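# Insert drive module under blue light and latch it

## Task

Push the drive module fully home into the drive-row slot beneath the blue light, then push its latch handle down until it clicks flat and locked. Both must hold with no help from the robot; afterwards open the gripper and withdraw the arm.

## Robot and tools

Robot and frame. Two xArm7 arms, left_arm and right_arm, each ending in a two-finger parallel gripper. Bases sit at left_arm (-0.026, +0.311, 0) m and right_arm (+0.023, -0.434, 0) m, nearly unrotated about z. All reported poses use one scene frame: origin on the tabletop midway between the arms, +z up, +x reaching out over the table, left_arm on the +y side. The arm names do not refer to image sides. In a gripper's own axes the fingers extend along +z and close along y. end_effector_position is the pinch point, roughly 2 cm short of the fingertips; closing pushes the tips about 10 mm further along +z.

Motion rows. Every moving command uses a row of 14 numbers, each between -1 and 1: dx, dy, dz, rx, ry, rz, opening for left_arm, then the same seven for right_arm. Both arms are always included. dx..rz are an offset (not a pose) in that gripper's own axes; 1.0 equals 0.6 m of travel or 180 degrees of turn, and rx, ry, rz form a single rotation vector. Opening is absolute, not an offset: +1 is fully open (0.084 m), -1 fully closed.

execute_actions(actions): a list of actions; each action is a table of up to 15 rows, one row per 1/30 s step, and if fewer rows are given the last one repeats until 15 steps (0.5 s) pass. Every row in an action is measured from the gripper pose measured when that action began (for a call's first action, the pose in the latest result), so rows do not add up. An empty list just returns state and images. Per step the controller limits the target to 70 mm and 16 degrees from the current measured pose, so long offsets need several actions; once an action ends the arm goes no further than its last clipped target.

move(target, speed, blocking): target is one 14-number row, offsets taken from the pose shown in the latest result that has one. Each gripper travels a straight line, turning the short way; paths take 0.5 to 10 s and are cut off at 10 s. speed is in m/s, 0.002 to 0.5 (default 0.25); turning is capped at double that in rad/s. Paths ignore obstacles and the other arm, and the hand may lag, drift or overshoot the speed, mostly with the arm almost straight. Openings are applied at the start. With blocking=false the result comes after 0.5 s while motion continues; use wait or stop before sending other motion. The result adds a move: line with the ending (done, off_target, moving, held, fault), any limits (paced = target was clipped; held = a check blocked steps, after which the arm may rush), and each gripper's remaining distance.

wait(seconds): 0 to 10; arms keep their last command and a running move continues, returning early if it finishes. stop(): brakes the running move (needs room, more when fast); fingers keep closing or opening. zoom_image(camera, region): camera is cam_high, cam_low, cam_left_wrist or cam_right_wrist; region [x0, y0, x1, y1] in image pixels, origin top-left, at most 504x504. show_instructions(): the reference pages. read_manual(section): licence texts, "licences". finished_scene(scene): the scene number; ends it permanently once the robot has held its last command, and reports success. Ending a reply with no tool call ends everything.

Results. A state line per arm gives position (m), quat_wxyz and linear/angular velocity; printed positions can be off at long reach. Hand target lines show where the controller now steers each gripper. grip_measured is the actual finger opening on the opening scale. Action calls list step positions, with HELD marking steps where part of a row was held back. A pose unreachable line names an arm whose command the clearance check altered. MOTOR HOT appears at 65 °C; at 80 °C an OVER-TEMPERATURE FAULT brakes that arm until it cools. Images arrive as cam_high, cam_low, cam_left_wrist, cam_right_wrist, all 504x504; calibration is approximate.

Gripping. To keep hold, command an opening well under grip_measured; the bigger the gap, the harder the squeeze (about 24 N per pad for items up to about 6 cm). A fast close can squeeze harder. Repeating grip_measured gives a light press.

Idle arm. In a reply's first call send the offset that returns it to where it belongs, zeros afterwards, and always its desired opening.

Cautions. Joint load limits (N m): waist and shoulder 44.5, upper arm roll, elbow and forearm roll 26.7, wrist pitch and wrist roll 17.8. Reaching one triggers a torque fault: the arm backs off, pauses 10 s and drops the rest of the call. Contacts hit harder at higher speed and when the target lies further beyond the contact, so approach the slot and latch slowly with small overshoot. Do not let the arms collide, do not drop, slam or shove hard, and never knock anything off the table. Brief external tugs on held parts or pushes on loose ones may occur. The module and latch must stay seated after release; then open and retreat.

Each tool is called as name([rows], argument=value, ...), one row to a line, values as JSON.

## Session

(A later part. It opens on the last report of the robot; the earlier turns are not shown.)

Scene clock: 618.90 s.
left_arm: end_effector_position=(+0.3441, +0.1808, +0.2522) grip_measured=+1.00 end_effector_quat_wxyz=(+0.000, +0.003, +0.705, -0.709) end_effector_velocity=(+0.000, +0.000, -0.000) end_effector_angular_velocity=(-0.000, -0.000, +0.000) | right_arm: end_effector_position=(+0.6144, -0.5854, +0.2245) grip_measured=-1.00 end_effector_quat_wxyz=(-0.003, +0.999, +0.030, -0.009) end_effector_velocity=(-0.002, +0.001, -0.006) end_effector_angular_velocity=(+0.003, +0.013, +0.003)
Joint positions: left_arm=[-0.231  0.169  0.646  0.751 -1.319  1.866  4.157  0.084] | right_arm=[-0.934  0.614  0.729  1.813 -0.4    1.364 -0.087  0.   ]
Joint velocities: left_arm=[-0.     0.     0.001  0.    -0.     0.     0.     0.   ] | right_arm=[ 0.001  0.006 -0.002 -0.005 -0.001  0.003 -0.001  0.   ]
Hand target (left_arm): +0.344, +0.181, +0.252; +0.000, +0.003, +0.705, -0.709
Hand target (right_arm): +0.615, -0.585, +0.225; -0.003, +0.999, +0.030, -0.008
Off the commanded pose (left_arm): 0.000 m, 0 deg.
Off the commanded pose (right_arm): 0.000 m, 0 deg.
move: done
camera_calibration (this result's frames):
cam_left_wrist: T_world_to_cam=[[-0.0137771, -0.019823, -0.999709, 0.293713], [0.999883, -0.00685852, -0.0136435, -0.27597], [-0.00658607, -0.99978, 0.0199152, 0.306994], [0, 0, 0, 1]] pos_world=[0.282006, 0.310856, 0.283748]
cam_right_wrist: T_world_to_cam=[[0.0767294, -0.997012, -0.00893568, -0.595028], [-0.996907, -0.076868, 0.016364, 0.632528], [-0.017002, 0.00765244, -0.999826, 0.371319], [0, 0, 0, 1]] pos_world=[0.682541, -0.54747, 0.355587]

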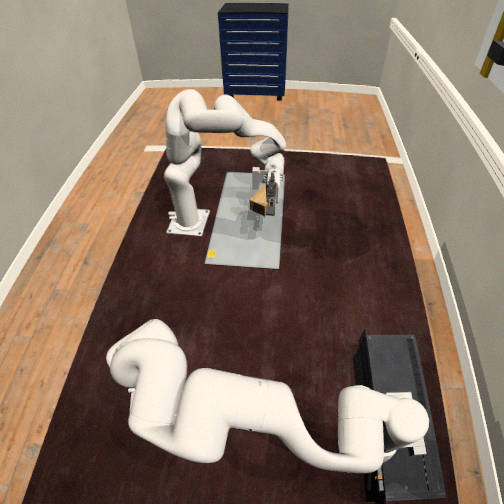

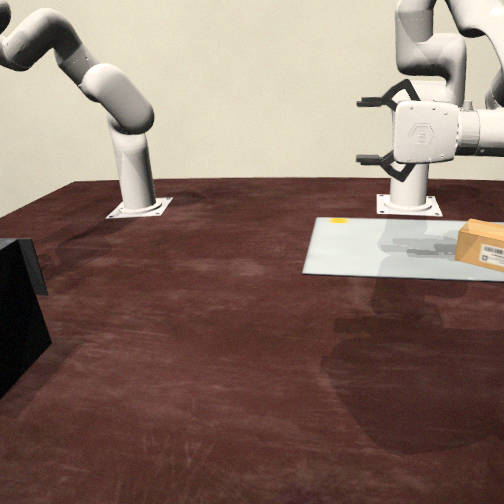

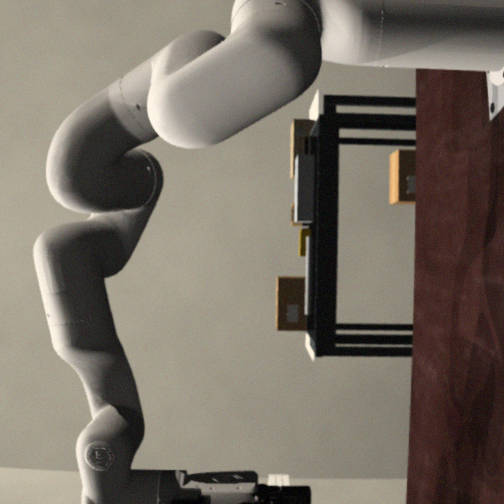

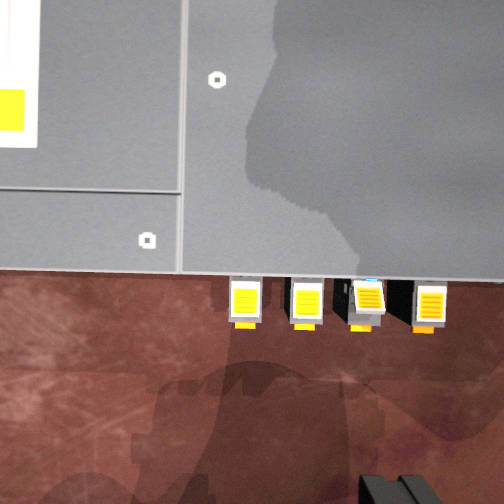

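move(target=[0,0,0,0,0,0,1,0.063,0,0,0,0,0,-1], speed=0.05)

move(target=[0,0,0,0,0,0,1,0,0,0.068,0,0,0,-1], speed=0.012)

move(target=[0,0,0,0,0,0,1,0,0,-0.07,0,0,0,-1], speed=0.04)

move(target=[0,0,0,0,0,0,1,-0.07,0,-0.02,0,0,0,-1], speed=0.08)

Scene clock: 628.63 s.
left_arm: end_effector_position=(+0.3441, +0.1808, +0.2522) grip_measured=+1.00 end_effector_quat_wxyz=(+0.000, +0.003, +0.705, -0.709) end_effector_velocity=(+0.000, +0.000, +0.000) end_effector_angular_velocity=(-0.000, +0.001, +0.001) | right_arm: end_effector_position=(+0.6521, -0.5831, +0.2239) grip_measured=-1.00 end_effector_quat_wxyz=(-0.002, +0.999, +0.030, -0.009) end_effector_velocity=(+0.001, -0.001, +0.003) end_effector_angular_velocity=(-0.002, -0.004, -0.001)
Joint positions: left_arm=[-0.231  0.169  0.646  0.751 -1.319  1.866  4.157  0.084] | right_arm=[-0.797  0.77   0.687  2.079 -0.457  1.467 -0.082  0.   ]
Joint velocities: left_arm=[ 0.     0.     0.     0.    -0.001 -0.    -0.001  0.   ] | right_arm=[ 0.002  0.001 -0.001  0.008 -0.002  0.003 -0.001  0.   ]
Hand target (left_arm): +0.344, +0.181, +0.252; +0.000, +0.003, +0.705, -0.709
Hand target (right_arm): +0.652, -0.583, +0.224; -0.002, +0.999, +0.030, -0.009
Off the commanded pose (left_arm): 0.000 m, 0 deg.
Off the commanded pose (right_arm): 0.000 m, 0 deg.
move: done
camera_calibration (this result's frames):
cam_left_wrist: T_world_to_cam=[[-0.0137774, -0.0198231, -0.999709, 0.293713], [0.999883, -0.00685866, -0.0136438, -0.27597], [-0.0065862, -0.99978, 0.0199153, 0.306994], [0, 0, 0, 1]] pos_world=[0.282006, 0.310856, 0.283748]
cam_right_wrist: T_world_to_cam=[[0.0764991, -0.997038, -0.00793469, -0.595763], [-0.996924, -0.0766216, 0.0164966, 0.670394], [-0.0170557, 0.0066483, -0.999832, 0.3708], [0, 0, 0, 1]] pos_world=[0.720231, -0.545097, 0.354951]

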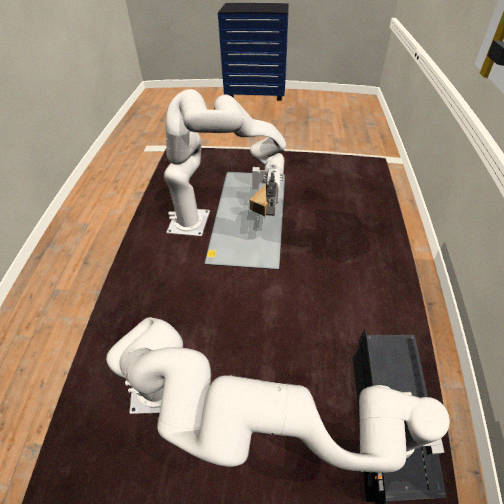

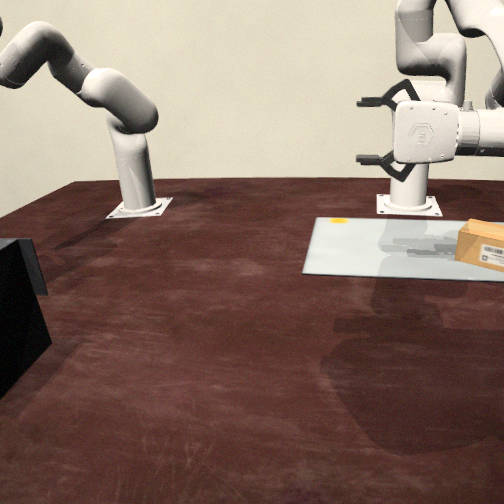

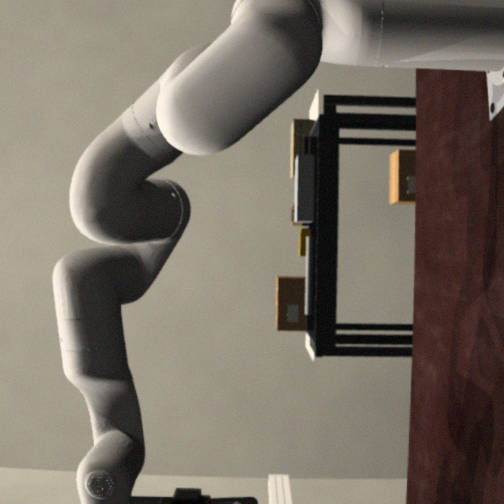

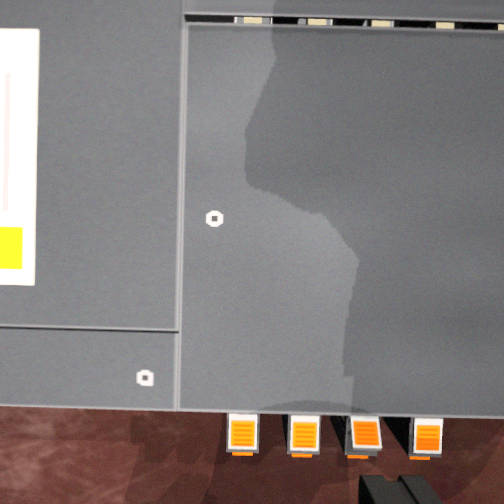

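Scene clock: 632.27 s.
left_arm: end_effector_position=(+0.3441, +0.1808, +0.2522) grip_measured=+1.00 end_effector_quat_wxyz=(+0.000, +0.003, +0.705, -0.709) end_effector_velocity=(+0.000, -0.000, +0.000) end_effector_angular_velocity=(-0.001, -0.001, +0.001) | right_arm: end_effector_position=(+0.6522, -0.5830, +0.1869) grip_measured=-1.00 end_effector_quat_wxyz=(-0.001, +1.000, +0.030, -0.006) end_effector_velocity=(+0.000, +0.001, -0.002) end_effector_angular_velocity=(-0.000, +0.001, +0.002)
Joint positions: left_arm=[-0.231  0.169  0.646  0.751 -1.319  1.866  4.157  0.084] | right_arm=[-0.829  0.774  0.687  1.967 -0.47   1.358 -0.063  0.   ]
Joint velocities: left_arm=[ 0.001  0.    -0.001 -0.    -0.002 -0.     0.001  0.   ] | right_arm=[-0.001  0.004  0.003 -0.003 -0.004 -0.003  0.001  0.   ]
Hand target (left_arm): +0.344, +0.181, +0.252; +0.000, +0.003, +0.705, -0.709
Hand target (right_arm): +0.651, -0.583, +0.183; -0.002, +0.999, +0.031, -0.009
Off the commanded pose (left_arm): 0.000 m, 0 deg.
Off the commanded pose (right_arm): 0.004 m, 0 deg.
move: off_target (right_arm)
camera_calibration (this result's frames):
cam_left_wrist: T_world_to_cam=[[-0.013777, -0.0198231, -0.999709, 0.293713], [0.999883, -0.00685881, -0.0136434, -0.27597], [-0.00658636, -0.99978, 0.0199153, 0.306994], [0, 0, 0, 1]] pos_world=[0.282006, 0.310856, 0.283748]
cam_right_wrist: T_world_to_cam=[[0.0763079, -0.997066, -0.00606793, -0.596199], [-0.997017, -0.076372, 0.0111443, 0.672348], [-0.011575, 0.00519944, -0.999919, 0.329359], [0, 0, 0, 1]] pos_world=[0.71965, -0.544813, 0.318222]

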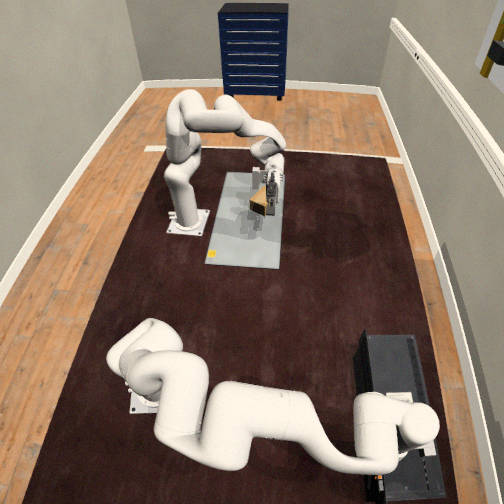

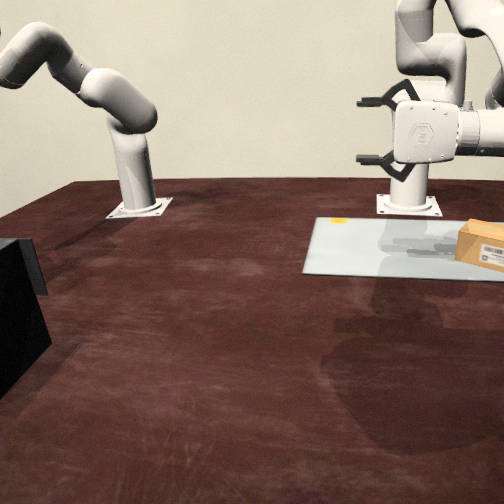

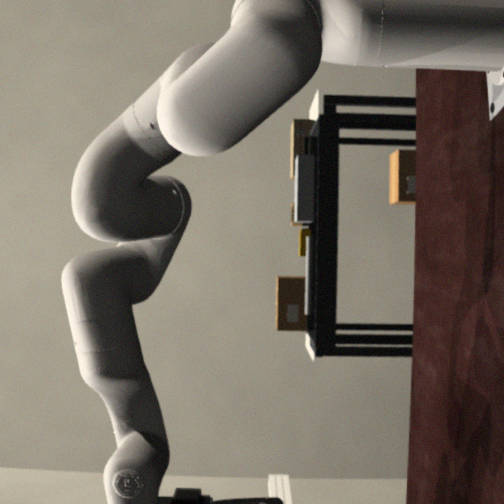

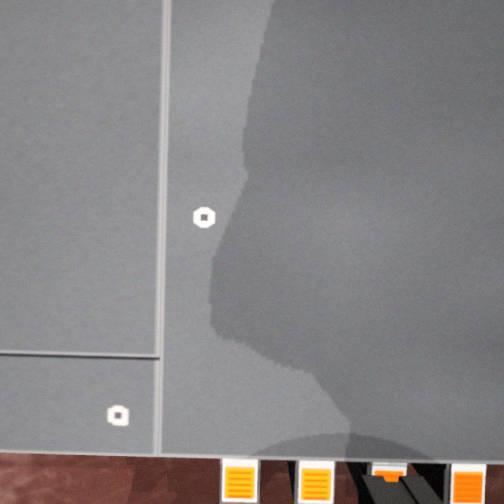

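Scene clock: 633.57 s.
left_arm: end_effector_position=(+0.3441, +0.1808, +0.2522) grip_measured=+1.00 end_effector_quat_wxyz=(+0.000, +0.003, +0.705, -0.709) end_effector_velocity=(-0.000, -0.000, -0.000) end_effector_angular_velocity=(+0.000, -0.002, -0.000) | right_arm: end_effector_position=(+0.6526, -0.5833, +0.2286) grip_measured=-1.00 end_effector_quat_wxyz=(-0.001, +1.000, +0.030, -0.006) end_effector_velocity=(-0.002, -0.002, -0.004) end_effector_angular_velocity=(-0.000, +0.010, -0.002)
Joint positions: left_arm=[-0.231  0.169  0.646  0.751 -1.319  1.866  4.157  0.084] | right_arm=[-0.795  0.766  0.687  2.086 -0.457  1.472 -0.083  0.   ]
Joint velocities: left_arm=[-0.     0.     0.    -0.     0.     0.     0.002  0.   ] | right_arm=[-0.001  0.005 -0.003 -0.002 -0.002  0.002 -0.001  0.   ]
Hand target (left_arm): +0.344, +0.181, +0.252; +0.000, +0.003, +0.705, -0.709
Hand target (right_arm): +0.653, -0.583, +0.229; -0.001, +1.000, +0.030, -0.006
Off the commanded pose (left_arm): 0.000 m, 0 deg.
Off the commanded pose (right_arm): 0.000 m, 0 deg.
move: done
camera_calibration (this result's frames):
cam_left_wrist: T_world_to_cam=[[-0.013777, -0.0198231, -0.999709, 0.293713], [0.999883, -0.00685886, -0.0136434, -0.27597], [-0.0065864, -0.99978, 0.0199153, 0.306994], [0, 0, 0, 1]] pos_world=[0.282006, 0.310856, 0.283748]
cam_right_wrist: T_world_to_cam=[[0.0760056, -0.997089, -0.00601868, -0.59606], [-0.997034, -0.0760717, 0.0116401, 0.672338], [-0.0120641, 0.00511612, -0.999914, 0.37139], [0, 0, 0, 1]] pos_world=[0.720128, -0.545079, 0.359945]

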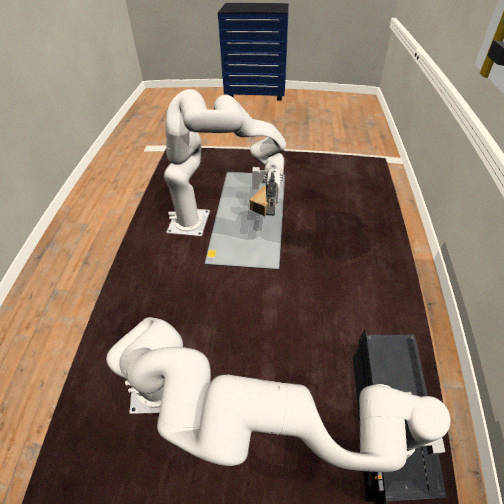

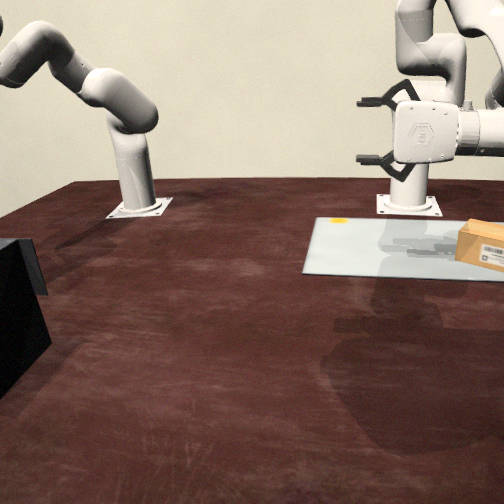

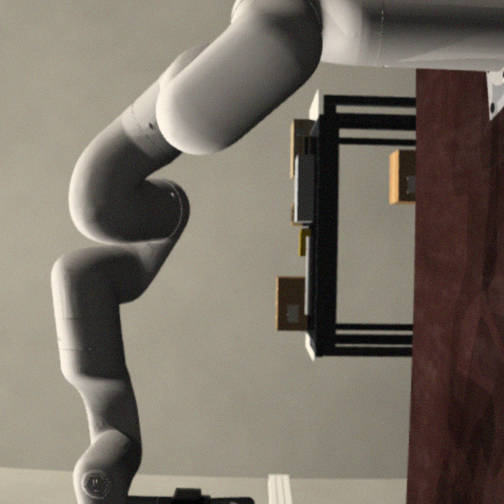

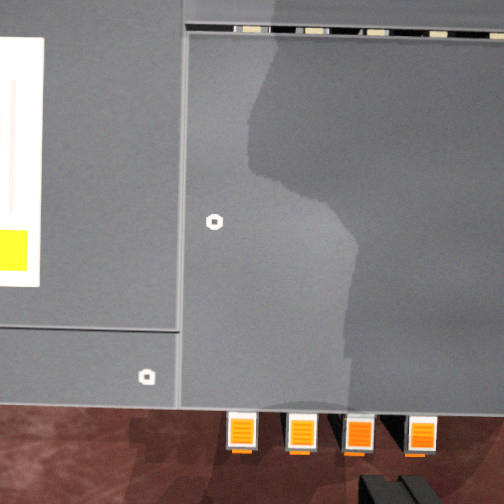

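Scene clock: 634.43 s.
left_arm: end_effector_position=(+0.3441, +0.1808, +0.2522) grip_measured=+1.00 end_effector_quat_wxyz=(+0.000, +0.003, +0.705, -0.709) end_effector_velocity=(-0.000, -0.000, -0.001) end_effector_angular_velocity=(+0.001, +0.003, -0.001) | right_arm: end_effector_position=(+0.6109, -0.5858, +0.2409) grip_measured=-1.00 end_effector_quat_wxyz=(-0.002, +1.000, +0.030, -0.006) end_effector_velocity=(-0.001, +0.002, -0.003) end_effector_angular_velocity=(+0.005, +0.004, +0.001)
Joint positions: left_arm=[-0.231  0.169  0.646  0.751 -1.319  1.866  4.157  0.084] | right_arm=[-0.941  0.591  0.735  1.824 -0.387  1.391 -0.095  0.   ]
Joint velocities: left_arm=[-0.     0.003  0.     0.     0.     0.    -0.    -0.   ] | right_arm=[-0.001  0.001  0.    -0.007  0.004 -0.002 -0.001  0.   ]
Hand target (left_arm): +0.344, +0.181, +0.252; +0.000, +0.003, +0.705, -0.709
Hand target (right_arm): +0.611, -0.586, +0.241; -0.002, +1.000, +0.030, -0.006
Off the commanded pose (left_arm): 0.000 m, 0 deg.
Off the commanded pose (right_arm): 0.000 m, 0 deg.
move: done
camera_calibration (this result's frames):
cam_left_wrist: T_world_to_cam=[[-0.0137771, -0.0198231, -0.999709, 0.293713], [0.999883, -0.00685864, -0.0136435, -0.27597], [-0.00658619, -0.99978, 0.0199153, 0.306994], [0, 0, 0, 1]] pos_world=[0.282006, 0.310856, 0.283748]
cam_right_wrist: T_world_to_cam=[[0.0762188, -0.997065, -0.00724127, -0.595169], [-0.997016, -0.0763003, 0.0117341, 0.63021], [-0.0122521, 0.0063253, -0.999905, 0.38402], [0, 0, 0, 1]] pos_world=[0.678398, -0.547766, 0.372279]

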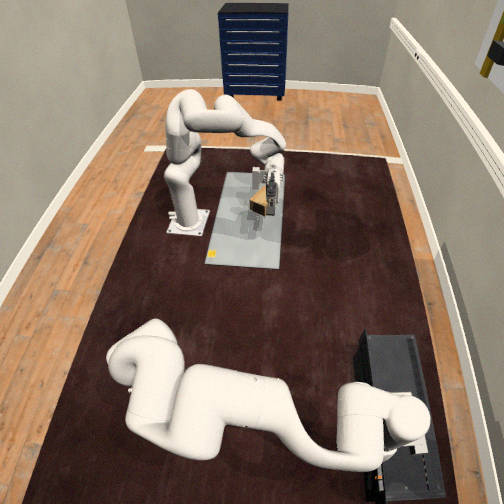

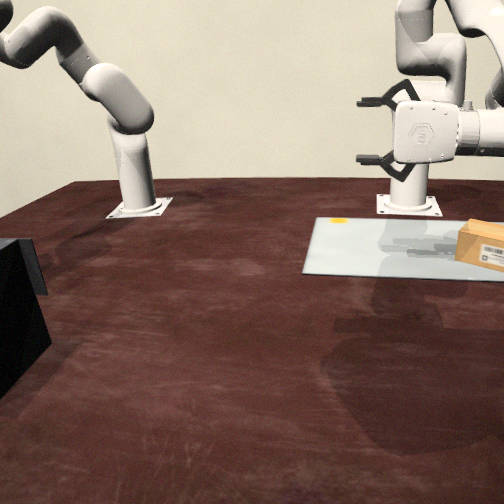

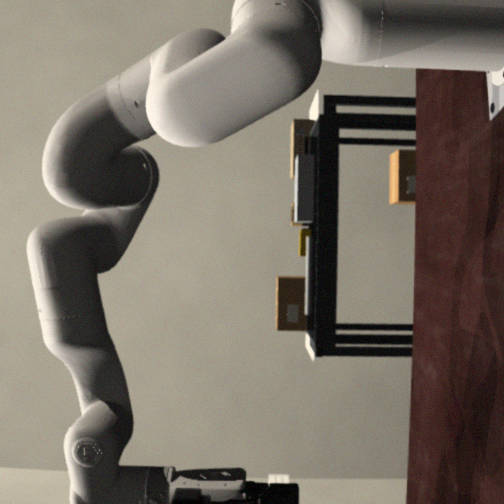

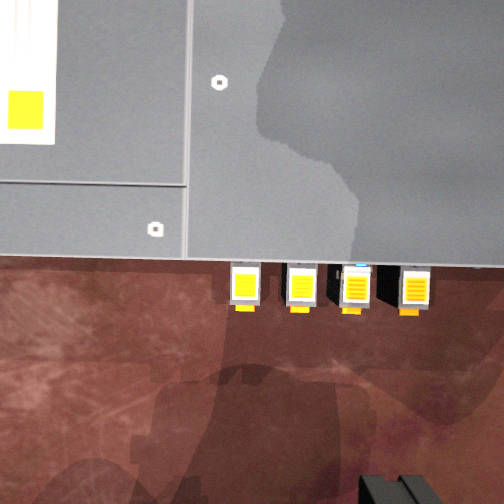

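Flat and flush with its neighbours.

finished_scene(scene=2)

The scene is finished: the task was done.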